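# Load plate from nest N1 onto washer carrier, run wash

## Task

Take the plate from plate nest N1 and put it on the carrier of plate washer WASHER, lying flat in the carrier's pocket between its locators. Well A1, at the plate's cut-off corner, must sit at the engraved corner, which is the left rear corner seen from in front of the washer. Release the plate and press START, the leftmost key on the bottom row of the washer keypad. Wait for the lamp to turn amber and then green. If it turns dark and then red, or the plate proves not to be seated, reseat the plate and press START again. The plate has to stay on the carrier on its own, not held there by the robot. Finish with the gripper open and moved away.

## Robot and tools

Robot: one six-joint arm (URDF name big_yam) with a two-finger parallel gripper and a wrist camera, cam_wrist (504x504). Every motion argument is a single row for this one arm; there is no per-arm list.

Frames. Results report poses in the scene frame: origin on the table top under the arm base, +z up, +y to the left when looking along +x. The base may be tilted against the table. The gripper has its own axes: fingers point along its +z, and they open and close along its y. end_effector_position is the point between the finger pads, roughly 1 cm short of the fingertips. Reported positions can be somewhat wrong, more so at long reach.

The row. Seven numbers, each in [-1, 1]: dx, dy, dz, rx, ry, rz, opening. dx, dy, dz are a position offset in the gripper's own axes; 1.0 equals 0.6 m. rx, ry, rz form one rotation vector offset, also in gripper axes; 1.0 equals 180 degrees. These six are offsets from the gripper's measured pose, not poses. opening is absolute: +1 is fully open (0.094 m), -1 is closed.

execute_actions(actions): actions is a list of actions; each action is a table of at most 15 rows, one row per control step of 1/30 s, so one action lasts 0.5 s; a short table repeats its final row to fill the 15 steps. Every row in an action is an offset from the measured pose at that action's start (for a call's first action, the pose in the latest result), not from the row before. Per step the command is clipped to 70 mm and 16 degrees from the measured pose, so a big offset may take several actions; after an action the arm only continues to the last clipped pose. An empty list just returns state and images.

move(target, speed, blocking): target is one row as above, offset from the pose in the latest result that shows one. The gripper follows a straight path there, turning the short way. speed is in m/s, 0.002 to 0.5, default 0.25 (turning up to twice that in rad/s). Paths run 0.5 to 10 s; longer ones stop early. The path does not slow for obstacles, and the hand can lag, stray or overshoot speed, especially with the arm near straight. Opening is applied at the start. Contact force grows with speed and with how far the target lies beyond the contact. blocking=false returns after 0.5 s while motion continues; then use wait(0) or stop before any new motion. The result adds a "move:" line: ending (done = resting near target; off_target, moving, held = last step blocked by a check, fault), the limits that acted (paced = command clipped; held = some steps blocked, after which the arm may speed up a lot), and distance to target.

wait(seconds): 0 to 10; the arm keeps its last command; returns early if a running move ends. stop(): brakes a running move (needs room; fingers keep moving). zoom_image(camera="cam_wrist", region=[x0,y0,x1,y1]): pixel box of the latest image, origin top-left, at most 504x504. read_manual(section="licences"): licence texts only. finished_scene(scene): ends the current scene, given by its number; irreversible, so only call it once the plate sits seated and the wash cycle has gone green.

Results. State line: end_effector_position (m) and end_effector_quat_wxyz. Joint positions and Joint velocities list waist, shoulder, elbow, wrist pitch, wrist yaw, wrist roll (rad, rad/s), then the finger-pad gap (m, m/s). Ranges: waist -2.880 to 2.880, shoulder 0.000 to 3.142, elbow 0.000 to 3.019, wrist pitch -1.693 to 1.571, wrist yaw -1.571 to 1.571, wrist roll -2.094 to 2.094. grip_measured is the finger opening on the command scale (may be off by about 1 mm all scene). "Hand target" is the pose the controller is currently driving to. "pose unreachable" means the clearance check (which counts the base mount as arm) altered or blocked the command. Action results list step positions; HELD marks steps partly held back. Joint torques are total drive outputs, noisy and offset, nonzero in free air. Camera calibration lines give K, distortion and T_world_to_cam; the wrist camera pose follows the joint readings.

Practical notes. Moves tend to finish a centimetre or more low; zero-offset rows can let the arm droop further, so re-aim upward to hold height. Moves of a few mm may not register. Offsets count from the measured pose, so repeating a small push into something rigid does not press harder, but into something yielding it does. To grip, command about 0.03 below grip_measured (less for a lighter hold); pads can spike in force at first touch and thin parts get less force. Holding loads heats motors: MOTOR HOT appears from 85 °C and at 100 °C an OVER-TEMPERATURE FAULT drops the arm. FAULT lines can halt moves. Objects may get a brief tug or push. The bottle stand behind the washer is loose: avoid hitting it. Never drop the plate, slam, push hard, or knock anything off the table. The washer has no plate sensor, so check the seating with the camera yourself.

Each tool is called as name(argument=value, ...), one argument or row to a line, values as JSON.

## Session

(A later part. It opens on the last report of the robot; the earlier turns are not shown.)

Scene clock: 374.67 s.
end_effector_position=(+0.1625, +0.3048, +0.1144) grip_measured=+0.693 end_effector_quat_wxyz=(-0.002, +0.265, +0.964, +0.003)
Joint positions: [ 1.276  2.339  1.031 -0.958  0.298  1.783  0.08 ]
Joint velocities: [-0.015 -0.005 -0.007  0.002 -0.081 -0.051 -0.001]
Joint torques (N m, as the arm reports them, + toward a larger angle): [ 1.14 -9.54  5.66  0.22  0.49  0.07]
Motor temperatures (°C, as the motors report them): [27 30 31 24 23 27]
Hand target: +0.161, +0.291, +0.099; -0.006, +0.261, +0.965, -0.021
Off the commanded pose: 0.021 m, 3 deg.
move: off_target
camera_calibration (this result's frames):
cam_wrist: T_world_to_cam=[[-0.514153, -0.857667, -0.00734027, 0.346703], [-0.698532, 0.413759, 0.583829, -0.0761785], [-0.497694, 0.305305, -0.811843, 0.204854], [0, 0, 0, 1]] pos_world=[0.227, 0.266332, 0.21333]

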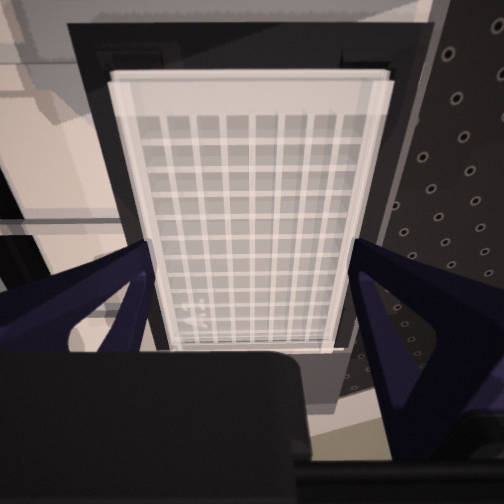

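move(
  target=[-0.004, -0.019, 0.025, 0.014, 0, -0.012, 0.665],
  speed=0.03,
)

Scene clock: 382.63 s.
end_effector_position=(+0.1622, +0.3050, +0.1145) grip_measured=+0.693 end_effector_quat_wxyz=(-0.002, +0.260, +0.965, +0.003)
Joint positions: [ 1.276  2.339  1.031 -0.958  0.296  1.774  0.08 ]
Joint velocities: [-0.015 -0.005 -0.012  0.002  0.007  0.051 -0.   ]
Joint torques (N m, as the arm reports them, + toward a larger angle): [ 1.64 -9.33  5.92  0.29  0.28 -0.08]
Motor temperatures (°C, as the motors report them): [27 30 31 24 24 27]
Hand target: +0.159, +0.294, +0.100; -0.007, +0.247, +0.969, -0.019
Off the commanded pose: 0.019 m, 3 deg.
move: off_target
camera_calibration (this result's frames):
cam_wrist: T_world_to_cam=[[-0.506699, -0.862093, -0.00719986, 0.346765], [-0.701432, 0.407385, 0.584834, -0.0741946], [-0.501248, 0.301385, -0.811121, 0.206373], [0, 0, 0, 1]] pos_world=[0.227107, 0.266972, 0.213281]

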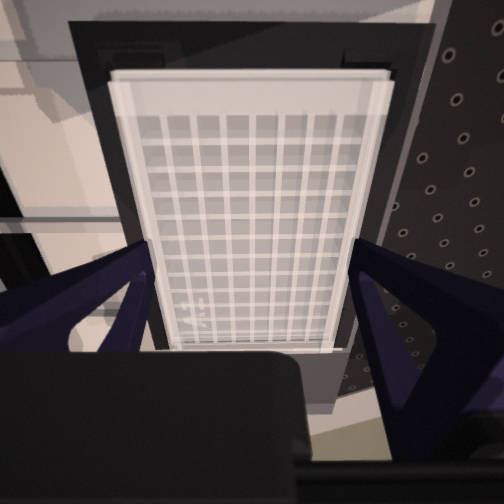

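execute_actions(
  actions=[
    [[0,0,0,0,0,0,0.665],[0,0,0,0,0,0,0.67],[0,0,0,0,0,0,0.68],[0,0,0,0,0,0,0.69],[0,0,0,0,0,0,0.70],[0,0,0,0,0,0,0.71],[0,0,0,0,0,0,0.72],[0,0,0,0,0,0,0.74],[0,0,0,0,0,0,0.77],[0,0,0,0,0,0,0.81],[0,0,0,0,0,0,0.86],[0,0,0,0,0,0,0.92],[0,0,0,0,0,0,1]],
  ],
)

Scene clock: 385.90 s.
end_effector_position=(+0.1621, +0.3050, +0.1145) grip_measured=+1.000 end_effector_quat_wxyz=(-0.003, +0.261, +0.965, +0.003)
Joint positions: [ 1.276  2.339  1.031 -0.958  0.296  1.775  0.094]
Joint velocities: [-0.005  0.005 -0.012  0.002 -0.037 -0.007  0.   ]
Joint torques (N m, as the arm reports them, + toward a larger angle): [  2.75 -11.     7.53   0.5    0.18   0.16]
Motor temperatures (°C, as the motors report them): [27 30 31 24 23 27]
Hand target: +0.162, +0.305, +0.114; -0.002, +0.260, +0.966, +0.003
Off the commanded pose: 0.000 m, 0 deg.
Step readings (end_effector_position):
0: (+0.1622, +0.3050, +0.1145)
1: (+0.1622, +0.3050, +0.1145)
2: (+0.1621, +0.3050, +0.1145)
4: (+0.1621, +0.3050, +0.1145)
8: (+0.1621, +0.3050, +0.1145)
15: end_effector_position above
camera_calibration (this result's frames):
cam_wrist: T_world_to_cam=[[-0.507358, -0.861706, -0.00711625, 0.346731], [-0.700907, 0.40785, 0.585139, -0.0745085], [-0.501316, 0.301863, -0.810902, 0.206176], [0, 0, 0, 1]] pos_world=[0.227052, 0.266932, 0.213253]

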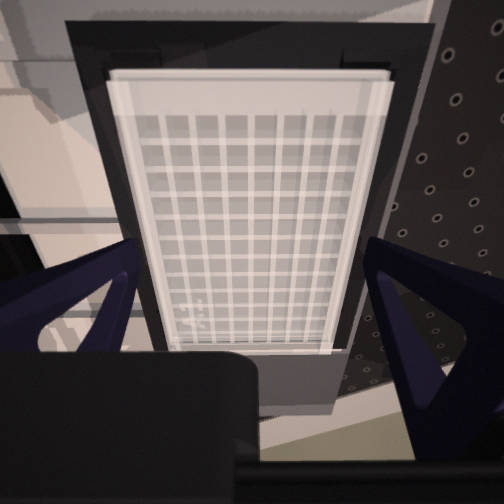

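move(
  target=[0, 0.018, -0.075, -0.02, 0, 0.005, 1],
  speed=0.05,
)

Scene clock: 402.03 s.
end_effector_position=(+0.1592, +0.2993, +0.1387) grip_measured=+1.000 end_effector_quat_wxyz=(+0.003, +0.260, +0.966, +0.009)
Joint positions: [ 1.3    2.283  1.031 -1.005  0.29   1.789  0.094]
Joint velocities: [-0.005 -0.005 -0.007 -0.007  0.066 -0.022  0.   ]
Joint torques (N m, as the arm reports them, + toward a larger angle): [  3.1  -11.89  11.22   0.2    0.1    0.23]
Motor temperatures (°C, as the motors report them): [27 30 32 24 23 27]
Hand target: +0.167, +0.314, +0.160; +0.005, +0.268, +0.963, +0.033
Off the commanded pose: 0.027 m, 3 deg.
move: off_target
camera_calibration (this result's frames):
cam_wrist: T_world_to_cam=[[-0.505423, -0.862574, -0.0226499, 0.342639], [-0.70947, 0.400485, 0.579883, -0.084083], [-0.491121, 0.309156, -0.814385, 0.222765], [0, 0, 0, 1]] pos_world=[0.222928, 0.260356, 0.237936]

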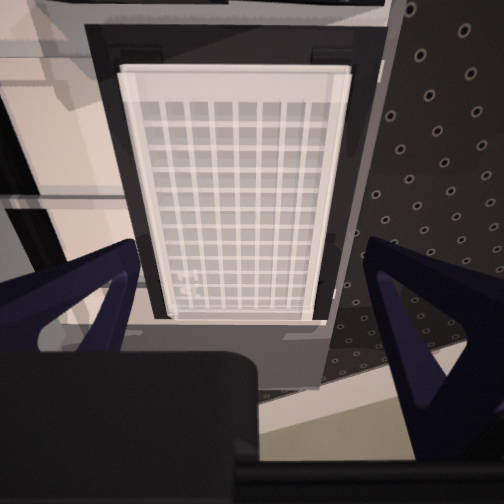

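zoom_image(
  camera="cam_wrist",
  region=[80, 15, 400, 335],
)

Region (80, 15, 400, 335) of cam_wrist's 504x504 image, scaled by 1.575, with more detail than that image has.

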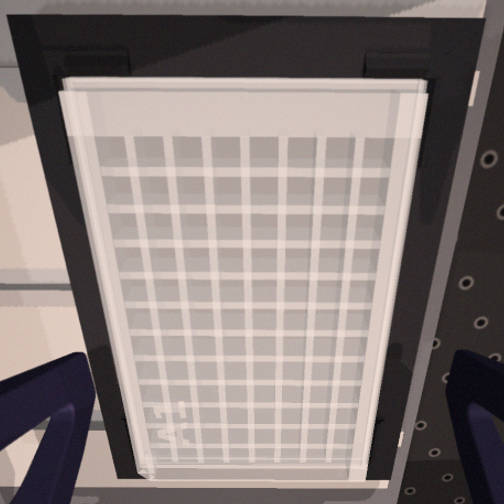

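move(
  target=[-0.153, -0.115, -0.025, 0.006, 0, 0, 0],
  speed=0.12,
)

Scene clock: 422.57 s.
end_effector_position=(+0.2074, +0.2004, +0.1556) grip_measured=+0.002 end_effector_quat_wxyz=(+0.003, +0.267, +0.964, +0.007)
Joint positions: [ 1.114  2.03   0.884 -1.064  0.406  1.649  0.047]
Joint velocities: [-0.005 -0.005 -0.007 -0.002  0.066  0.007  0.001]
Joint torques (N m, as the arm reports them, + toward a larger angle): [ 2.89 -7.69  6.93  0.11  0.23  0.14]
Motor temperatures (°C, as the motors report them): [27 30 34 24 23 27]
Hand target: +0.206, +0.194, +0.154; +0.001, +0.261, +0.965, +0.001
Off the commanded pose: 0.008 m, 1 deg.
move: done
camera_calibration (this result's frames):
cam_wrist: T_world_to_cam=[[-0.518164, -0.855102, -0.0175296, 0.282383], [-0.702866, 0.414057, 0.578391, -0.0239439], [-0.487325, 0.312022, -0.815572, 0.289516], [0, 0, 0, 1]] pos_world=[0.270579, 0.161045, 0.25492]

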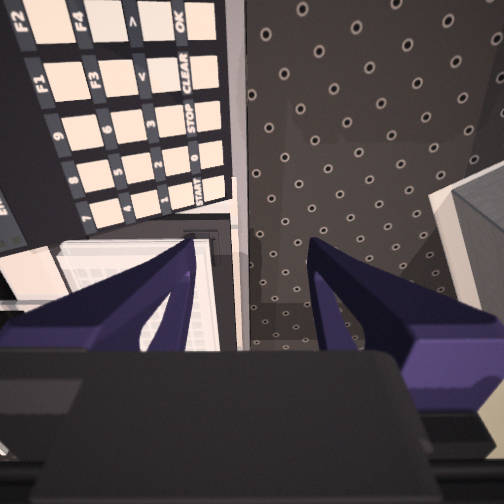

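move(
  target=[0.003, -0.0127, 0.087, 0.0105, 0, 0, 0],
  speed=0.06,
)

Scene clock: 432.13 s.
end_effector_position=(+0.2056, +0.1971, +0.1125) grip_measured=+0.002 end_effector_quat_wxyz=(+0.003, +0.272, +0.962, -0.001)
Joint positions: [ 1.066  2.09   0.823 -0.942  0.438  1.623  0.047]
Joint velocities: [-0.015  0.005  0.002  0.002 -0.051 -0.037  0.001]
Joint torques (N m, as the arm reports them, + toward a larger angle): [ 3.11 -6.06  6.26  0.92  0.27  0.08]
Motor temperatures (°C, as the motors report them): [27 30 33 24 23 27]
Hand target: +0.203, +0.195, +0.103; -0.001, +0.267, +0.964, -0.009
Off the commanded pose: 0.010 m, 1 deg.
move: done
camera_calibration (this result's frames):
cam_wrist: T_world_to_cam=[[-0.526781, -0.849997, -0.00271527, 0.276954], [-0.696123, 0.429581, 0.575215, -0.00303563], [-0.487765, 0.304903, -0.817997, 0.25631], [0, 0, 0, 1]] pos_world=[0.2688, 0.158564, 0.212159]

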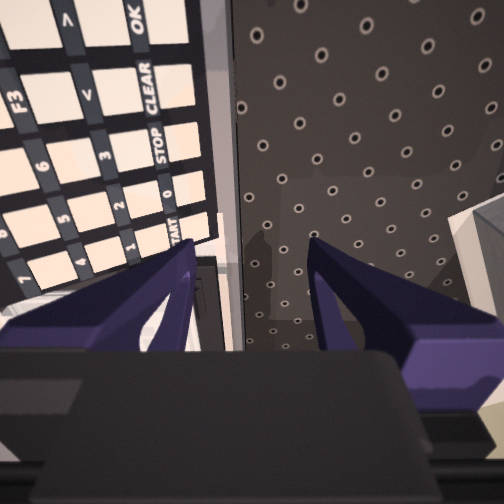

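zoom_image(
  camera="cam_wrist",
  region=[130, 160, 250, 280],
)

Region (130, 160, 250, 280) of cam_wrist's 504x504 image, scaled by 4.200, with more detail than that image has.

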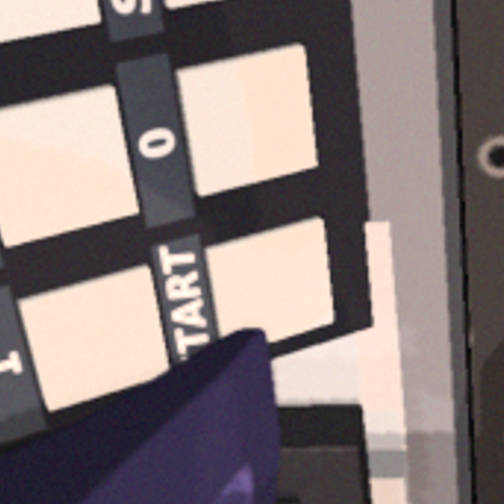

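move(
  target=[0.004, -0.005, 0.052, 0.0055, 0, -0.003, 0],
  speed=0.03,
)

Scene clock: 444.50 s.
end_effector_position=(+0.2064, +0.1984, +0.0981) grip_measured=+0.001 end_effector_quat_wxyz=(+0.007, +0.269, +0.963, +0.002)
Joint positions: [ 1.05   2.114  0.805 -0.886  0.454  1.601  0.047]
Joint velocities: [-0.015 -0.015 -0.022 -0.002 -0.022  0.007 -0.   ]
Joint torques (N m, as the arm reports them, + toward a larger angle): [ 2.4  -4.72  5.44  1.61  0.35  0.08]
Motor temperatures (°C, as the motors report them): [27 30 32 24 23 27]
Hand target: +0.202, +0.195, +0.082; +0.001, +0.268, +0.964, -0.009
Off the commanded pose: 0.018 m, 2 deg.
move: off_target
camera_calibration (this result's frames):
cam_wrist: T_world_to_cam=[[-0.522481, -0.852587, -0.0104104, 0.27885], [-0.703818, 0.424356, 0.569704, 0.00845987], [-0.481304, 0.304987, -0.821784, 0.243578], [0, 0, 0, 1]] pos_world=[0.268883, 0.159866, 0.198252]

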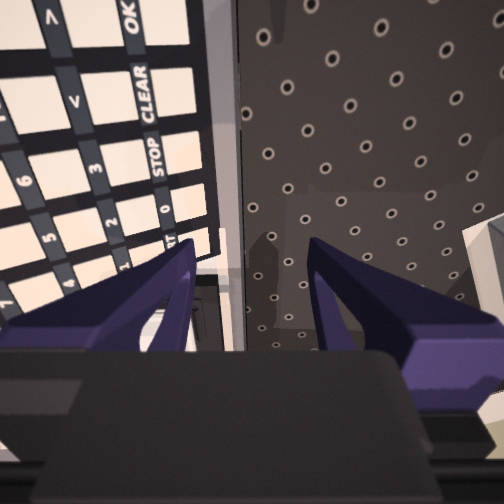

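zoom_image(
  camera="cam_wrist",
  region=[130, 180, 250, 300],
)

wait(
  seconds=0.5,
)

Region (130, 180, 250, 300) of cam_wrist's 504x504 image, scaled by 4.200, with more detail than that image has.

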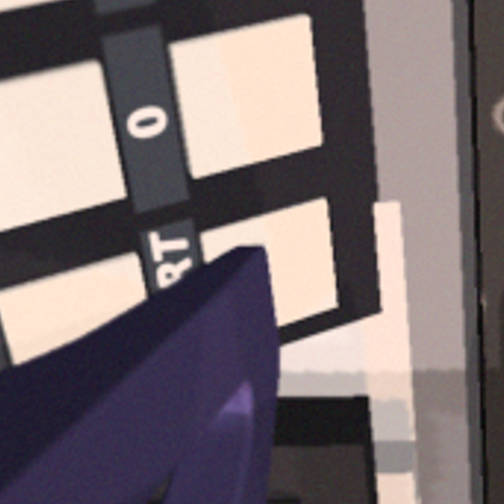

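Scene clock: 447.53 s.
end_effector_position=(+0.2064, +0.1984, +0.0981) grip_measured=+0.001 end_effector_quat_wxyz=(+0.007, +0.269, +0.963, +0.002)
Joint positions: [ 1.05   2.114  0.805 -0.886  0.454  1.6    0.047]
Joint velocities: [ 0.015 -0.005 -0.002 -0.002  0.007  0.022 -0.001]
Joint torques (N m, as the arm reports them, + toward a larger angle): [ 2.41 -4.54  5.45  1.59  0.33  0.1 ]
Motor temperatures (°C, as the motors report them): [27 30 32 24 23 27]
Hand target: +0.202, +0.195, +0.082; +0.000, +0.268, +0.964, -0.009
Off the commanded pose: 0.018 m, 1 deg.
wait: 0.50 s; at rest from the start
camera_calibration (this result's frames):
cam_wrist: T_world_to_cam=[[-0.521505, -0.853185, -0.010396, 0.278766], [-0.704302, 0.42356, 0.569697, 0.00871853], [-0.481654, 0.304422, -0.821789, 0.243763], [0, 0, 0, 1]] pos_world=[0.268927, 0.159939, 0.198252]

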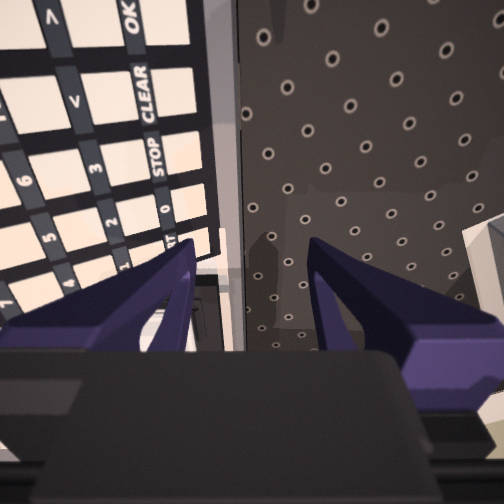

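move(
  target=[0.004, -0.008, 0.042, 0.007, 0, 0, 0],
  speed=0.05,
)

move(
  target=[-0.03, 0.03, -0.2, -0.06, 0, 0, 0],
  speed=0.2,
)

Scene clock: 452.20 s.
end_effector_position=(+0.2066, +0.1981, +0.0972) grip_measured=+0.001 end_effector_quat_wxyz=(+0.009, +0.266, +0.964, +0.003)
Joint positions: [ 1.05   2.113  0.8   -0.877  0.457  1.592  0.047]
Joint velocities: [ 0.005 -0.005 -0.007 -0.012 -0.037 -0.037 -0.   ]
Joint torques (N m, as the arm reports them, + toward a larger angle): [ 1.87 -3.49  4.87  2.46  0.62  0.13]
Motor temperatures (°C, as the motors report them): [27 29 32 24 23 27]
Hand target: +0.201, +0.194, +0.075; +0.004, +0.269, +0.963, -0.009
Off the commanded pose: 0.025 m, 2 deg.
move: off_target
camera_calibration (this result's frames):
cam_wrist: T_world_to_cam=[[-0.516426, -0.856202, -0.0148757, 0.278617], [-0.709904, 0.418342, 0.566592, 0.0119081], [-0.478894, 0.303163, -0.823864, 0.243071], [0, 0, 0, 1]] pos_world=[0.268744, 0.15988, 0.197656]

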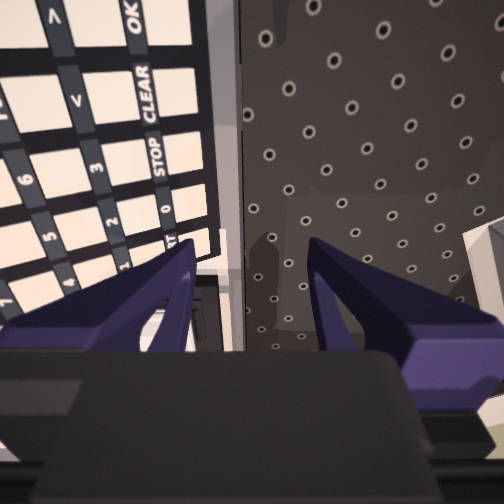

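Scene clock: 453.23 s.
end_effector_position=(+0.2175, +0.1956, +0.2012) grip_measured=+0.001 end_effector_quat_wxyz=(+0.029, +0.258, +0.963, +0.078)
Joint positions: [ 1.142  1.877  0.867 -1.044  0.411  1.592  0.047]
Joint velocities: [-0.015 -0.015 -0.007 -0.012 -0.022  0.022 -0.001]
Joint torques (N m, as the arm reports them, + toward a larger angle): [ 3.52 -5.44 12.17  0.25  0.12  0.18]
Motor temperatures (°C, as the motors report them): [27 29 32 24 23 27]
Hand target: +0.227, +0.206, +0.218; +0.033, +0.262, +0.960, +0.095
Off the commanded pose: 0.022 m, 2 deg.
move: off_target
camera_calibration (this result's frames):
cam_wrist: T_world_to_cam=[[-0.495008, -0.852283, -0.169061, 0.309231], [-0.76037, 0.330747, 0.558967, -0.00849701], [-0.420481, 0.405241, -0.811773, 0.299666], [0, 0, 0, 1]] pos_world=[0.272615, 0.144925, 0.300289]

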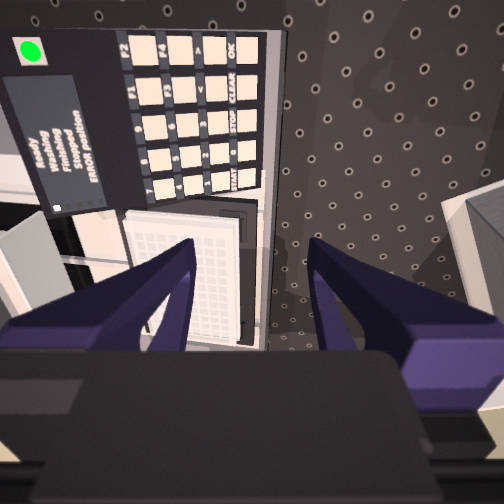

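wait(
  seconds=1.5,
)

Scene clock: 455.47 s.
end_effector_position=(+0.2175, +0.1955, +0.2012) grip_measured=+0.001 end_effector_quat_wxyz=(+0.029, +0.258, +0.963, +0.078)
Joint positions: [ 1.142  1.877  0.867 -1.045  0.411  1.592  0.047]
Joint velocities: [ 0.005 -0.005 -0.017 -0.002 -0.125  0.095 -0.   ]
Joint torques (N m, as the arm reports them, + toward a larger angle): [ 3.55 -5.39 12.23  0.35  0.11  0.18]
Motor temperatures (°C, as the motors report them): [27 29 33 24 23 27]
Hand target: +0.227, +0.206, +0.218; +0.033, +0.262, +0.960, +0.094
Off the commanded pose: 0.022 m, 2 deg.
wait: 1.50 s; at rest from the start
camera_calibration (this result's frames):
cam_wrist: T_world_to_cam=[[-0.494911, -0.852408, -0.168714, 0.309076], [-0.760335, 0.330817, 0.558973, -0.00851807], [-0.42066, 0.404921, -0.81184, 0.299782], [0, 0, 0, 1]] pos_world=[0.272595, 0.144889, 0.300282]

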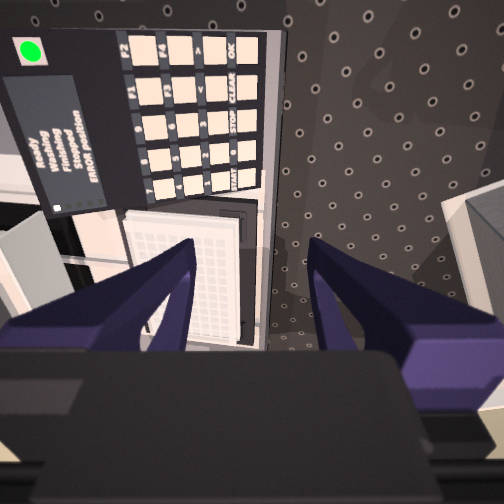

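move(
  target=[0.0225, -0.046, 0.174, 0.005, -0.017, -0.003, 0],
  speed=0.12,
)

Scene clock: 489.77 s.
end_effector_position=(+0.2047, +0.1928, +0.0997) grip_measured=+0.001 end_effector_quat_wxyz=(+0.056, +0.258, +0.962, +0.068)
Joint positions: [ 1.077  2.016  0.681 -0.697  0.498  1.527  0.047]
Joint velocities: [-0.005  0.005  0.002 -0.012  0.037 -0.007 -0.   ]
Joint torques (N m, as the arm reports them, + toward a larger angle): [ 2.62 -4.83  6.38  1.3   0.32  0.07]
Motor temperatures (°C, as the motors report them): [27 29 36 24 23 27]
Hand target: +0.204, +0.191, +0.093; +0.054, +0.256, +0.963, +0.064
Off the commanded pose: 0.007 m, 1 deg.
move: done
camera_calibration (this result's frames):
cam_wrist: T_world_to_cam=[[-0.492757, -0.854546, -0.164143, 0.282883], [-0.783117, 0.353262, 0.511795, 0.0444344], [-0.379367, 0.380733, -0.843281, 0.212425], [0, 0, 0, 1]] pos_world=[0.254777, 0.145162, 0.202826]

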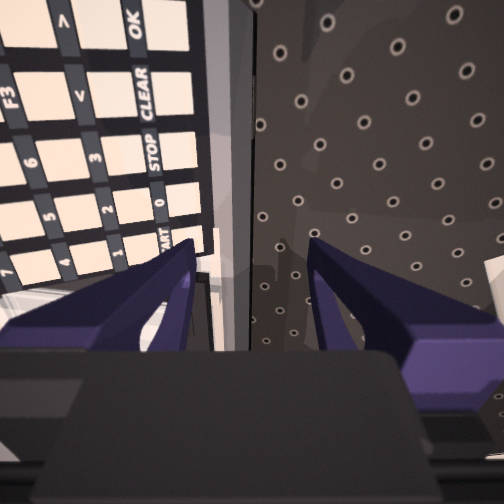

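zoom_image(
  camera="cam_wrist",
  region=[130, 170, 250, 290],
)

Region (130, 170, 250, 290) of cam_wrist's 504x504 image, scaled by 4.200, with more detail than that image has.

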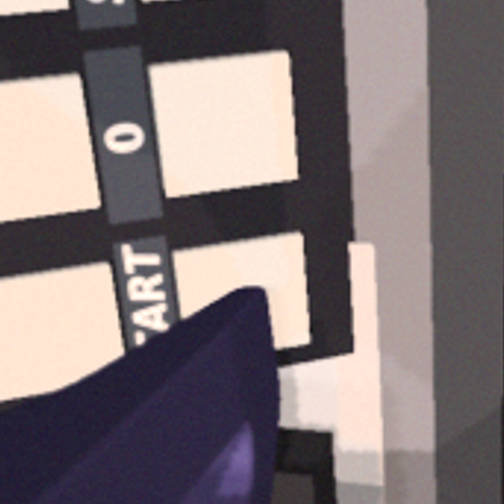

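execute_actions(
  actions=[
    [[0,-0.002,0.012,0.003,0,0,0],[0,-0.002,0.014,0.003,0,0,0],[0,-0.002,0.016,0.003,0,0,0],[0,-0.002,0.018,0.003,0,0,0],[0,-0.002,0.020,0.003,0,0,0],[0,-0.002,0.022,0.003,0,0,0],[0,-0.002,0.024,0.003,0,0,0],[0,-0.002,0.026,0.003,0,0,0],[0,-0.002,0.028,0.003,0,0,0],[0,-0.002,0.030,0.003,0,0,0],[0,-0.002,0.032,0.003,0,0,0],[0,-0.002,0.034,0.003,0,0,0],[0,-0.002,0.036,0.003,0,0,0],[0,-0.002,0.038,0.003,0,0,0],[0,-0.002,0.040,0.003,0,0,0]],
    [[0,-0.003,0.028,0.003,0,0,0],[0,-0.003,0.030,0.003,0,0,0],[0,-0.003,0.032,0.003,0,0,0],[0,-0.003,0.034,0.003,0,0,0],[0,-0.003,0.036,0.003,0,0,0],[0,-0.003,0.038,0.003,0,0,0],[0,-0.003,0.040,0.003,0,0,0]],
  ],
)

move(
  target=[-0.03, 0.06, -0.2, -0.01, 0.017, 0, 0],
  speed=0.2,
)

Scene clock: 499.23 s.
end_effector_position=(+0.2107, +0.1960, +0.0930) grip_measured=+0.000 end_effector_quat_wxyz=(+0.066, +0.249, +0.963, +0.076)
Joint positions: [ 1.063  2.031  0.673 -0.643  0.516  1.48   0.047]
Joint velocities: [-0.015 -0.015 -0.007 -0.002 -0.022 -0.051 -0.001]
Joint torques (N m, as the arm reports them, + toward a larger angle): [ 0.61 -1.58  5.97  3.29  0.62  0.15]
Motor temperatures (°C, as the motors report them): [27 29 34 24 23 27]
Hand target: +0.212, +0.196, +0.072; +0.059, +0.260, +0.961, +0.068
Off the commanded pose: 0.023 m, 2 deg.
Step readings (end_effector_position; steps 1 to 15: 1st action; 16 to 30: 2nd action):
0: (+0.2047, +0.1928, +0.0997)
1: (+0.2049, +0.1928, +0.0997)
2: (+0.2055, +0.1929, +0.0997)
4: (+0.2064, +0.1937, +0.0996)
8: (+0.2087, +0.1954, +0.0971)
15: (+0.2100, +0.1962, +0.0937)
16: (+0.2103, +0.1963, +0.0937)
17: (+0.2103, +0.1962, +0.0935)
19: (+0.2104, +0.1961, +0.0933)
23: (+0.2107, +0.1961, +0.0931)
30: end_effector_position above
camera_calibration (this result's frames):
cam_wrist: T_world_to_cam=[[-0.47241, -0.862307, -0.182359, 0.286402], [-0.801574, 0.334308, 0.495699, 0.060507], [-0.36648, 0.380347, -0.849134, 0.205783], [0, 0, 0, 1]] pos_world=[0.259216, 0.14847, 0.196972]

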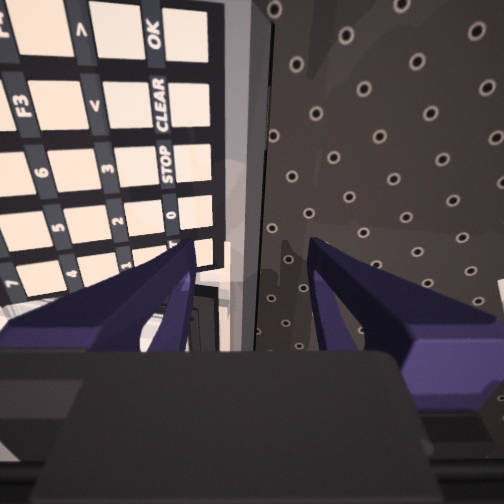

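Scene clock: 500.27 s.
end_effector_position=(+0.2119, +0.1966, +0.2007) grip_measured=+0.000 end_effector_quat_wxyz=(+0.040, +0.235, +0.968, +0.079)
Joint positions: [ 1.162  1.874  0.854 -1.034  0.417  1.56   0.047]
Joint velocities: [-0.015 -0.015  0.002 -0.012 -0.022  0.022  0.   ]
Joint torques (N m, as the arm reports them, + toward a larger angle): [ 3.87 -5.8  12.34  0.37  0.13  0.25]
Motor temperatures (°C, as the motors report them): [27 29 35 24 23 27]
Hand target: +0.221, +0.206, +0.219; +0.043, +0.245, +0.964, +0.097
Off the commanded pose: 0.023 m, 3 deg.
move: off_target
camera_calibration (this result's frames):
cam_wrist: T_world_to_cam=[[-0.452037, -0.874528, -0.175681, 0.303825], [-0.787575, 0.298831, 0.538911, 0.00320781], [-0.418794, 0.38197, -0.823839, 0.303151], [0, 0, 0, 1]] pos_world=[0.266825, 0.14895, 0.301395]

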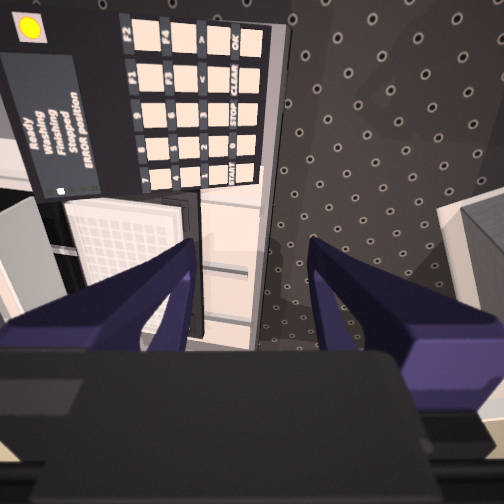

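The lamp is amber and the carrier is moving, so I'll wait.

wait(
  seconds=8,
)

Scene clock: 509.60 s.
end_effector_position=(+0.2118, +0.1964, +0.2007) grip_measured=+0.000 end_effector_quat_wxyz=(+0.040, +0.236, +0.968, +0.079)
Joint positions: [ 1.162  1.874  0.854 -1.034  0.417  1.563  0.047]
Joint velocities: [ 0.015 -0.005  0.002 -0.007  0.007 -0.007 -0.   ]
Joint torques (N m, as the arm reports them, + toward a larger angle): [ 3.34 -5.55 12.25  0.38  0.13  0.24]
Motor temperatures (°C, as the motors report them): [27 29 36 24 23 27]
Hand target: +0.221, +0.206, +0.219; +0.043, +0.245, +0.964, +0.097
Off the commanded pose: 0.023 m, 2 deg.
wait: 8.00 s; at rest from the start
camera_calibration (this result's frames):
cam_wrist: T_world_to_cam=[[-0.454205, -0.873523, -0.175086, 0.303791], [-0.786522, 0.300868, 0.539316, 0.00250228], [-0.418427, 0.382669, -0.823701, 0.302909], [0, 0, 0, 1]] pos_world=[0.266697, 0.148702, 0.301346]

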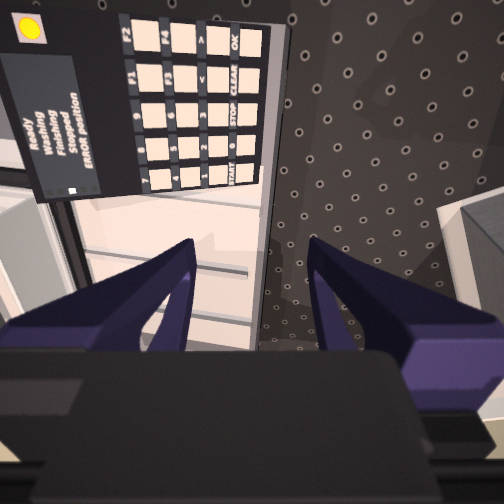

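wait(
  seconds=6,
)

Scene clock: 516.30 s.
end_effector_position=(+0.2118, +0.1964, +0.2007) grip_measured=+0.000 end_effector_quat_wxyz=(+0.040, +0.236, +0.968, +0.079)
Joint positions: [ 1.162  1.874  0.854 -1.034  0.417  1.563  0.047]
Joint velocities: [-0.015 -0.005  0.007  0.007  0.11   0.037 -0.   ]
Joint torques (N m, as the arm reports them, + toward a larger angle): [ 3.34 -5.56 12.26  0.37  0.13  0.24]
Motor temperatures (°C, as the motors report them): [27 29 37 24 23 27]
Hand target: +0.221, +0.206, +0.219; +0.043, +0.245, +0.964, +0.097
Off the commanded pose: 0.023 m, 2 deg.
wait: 6.00 s; at rest from the start
camera_calibration (this result's frames):
cam_wrist: T_world_to_cam=[[-0.454205, -0.873523, -0.175086, 0.303791], [-0.786522, 0.300868, 0.539316, 0.00250228], [-0.418427, 0.382669, -0.823701, 0.302909], [0, 0, 0, 1]] pos_world=[0.266697, 0.148702, 0.301346]

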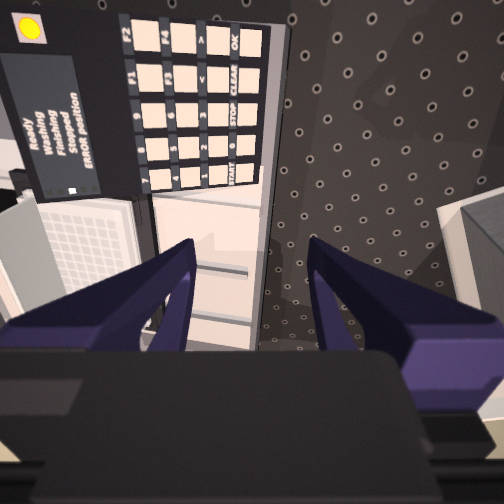

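wait(
  seconds=8,
)

Scene clock: 524.93 s.
end_effector_position=(+0.2118, +0.1964, +0.2007) grip_measured=+0.000 end_effector_quat_wxyz=(+0.040, +0.236, +0.968, +0.079)
Joint positions: [ 1.162  1.874  0.854 -1.034  0.417  1.563  0.047]
Joint velocities: [ 0.015 -0.005  0.002  0.002  0.037 -0.051 -0.   ]
Joint torques (N m, as the arm reports them, + toward a larger angle): [ 3.36 -5.63 12.24  0.37  0.13  0.24]
Motor temperatures (°C, as the motors report them): [27 29 37 24 23 27]
Hand target: +0.221, +0.206, +0.219; +0.043, +0.245, +0.964, +0.097
Off the commanded pose: 0.023 m, 2 deg.
wait: 8.00 s; at rest from the start
camera_calibration (this result's frames):
cam_wrist: T_world_to_cam=[[-0.454205, -0.873523, -0.175086, 0.303791], [-0.786522, 0.300868, 0.539316, 0.00250228], [-0.418427, 0.382669, -0.823701, 0.302909], [0, 0, 0, 1]] pos_world=[0.266697, 0.148702, 0.301346]

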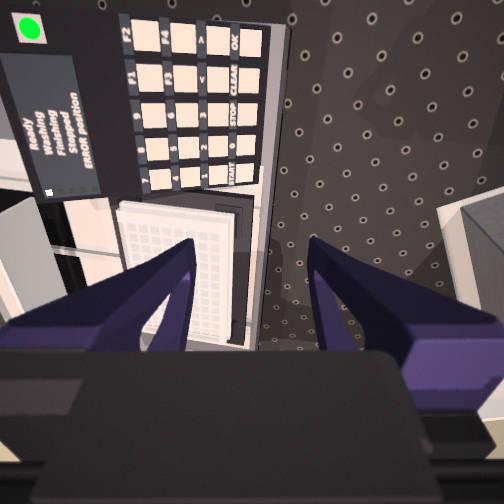

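zoom_image(
  camera="cam_wrist",
  region=[90, 180, 280, 355],
)

Region (90, 180, 280, 355) of cam_wrist's 504x504 image, scaled by 2.653, with more detail than that image has; it fills the top 464 rows of this view, and the rest is white.

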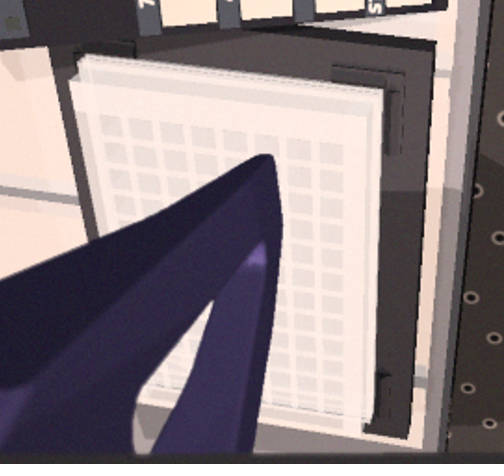

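move(
  target=[-0.15, -0.15, -0.05, 0, 0, 0, 1],
  speed=0.25,
)

finished_scene(
  scene=1,
)

Scene clock: 530.83 s.
end_effector_position=(+0.2545, +0.0749, +0.2274) grip_measured=+1.000 end_effector_quat_wxyz=(+0.046, +0.248, +0.963, +0.092)
Joint positions: [ 0.945  1.527  0.789 -1.185  0.511  1.351  0.094]
Joint velocities: [-0.015 -0.005 -0.012  0.002 -0.007  0.022  0.   ]
Joint torques (N m, as the arm reports them, + toward a larger angle): [ 2.99 -0.52  7.67  0.41  0.19  0.09]
Motor temperatures (°C, as the motors report them): [27 29 37 24 23 27]
Hand target: +0.249, +0.072, +0.221; +0.041, +0.237, +0.967, +0.080
Off the commanded pose: 0.012 m, 2 deg.
move: off_target
camera_calibration (this result's frames):
cam_wrist: T_world_to_cam=[[-0.472345, -0.857754, -0.202851, 0.231404], [-0.787792, 0.307622, 0.533622, 0.0593799], [-0.395315, 0.411858, -0.821035, 0.380605], [0, 0, 0, 1]] pos_world=[0.30654, 0.0234663, 0.327744]

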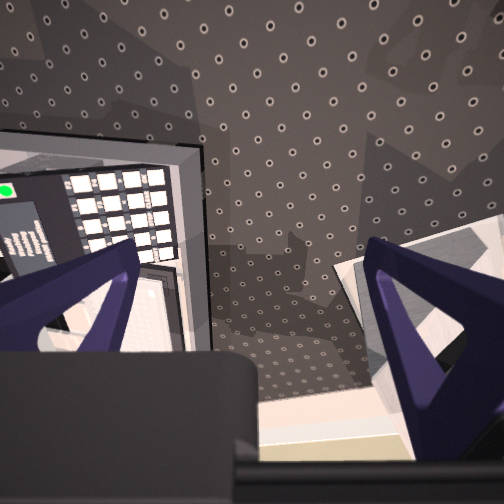

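The scene is finished: the task was done.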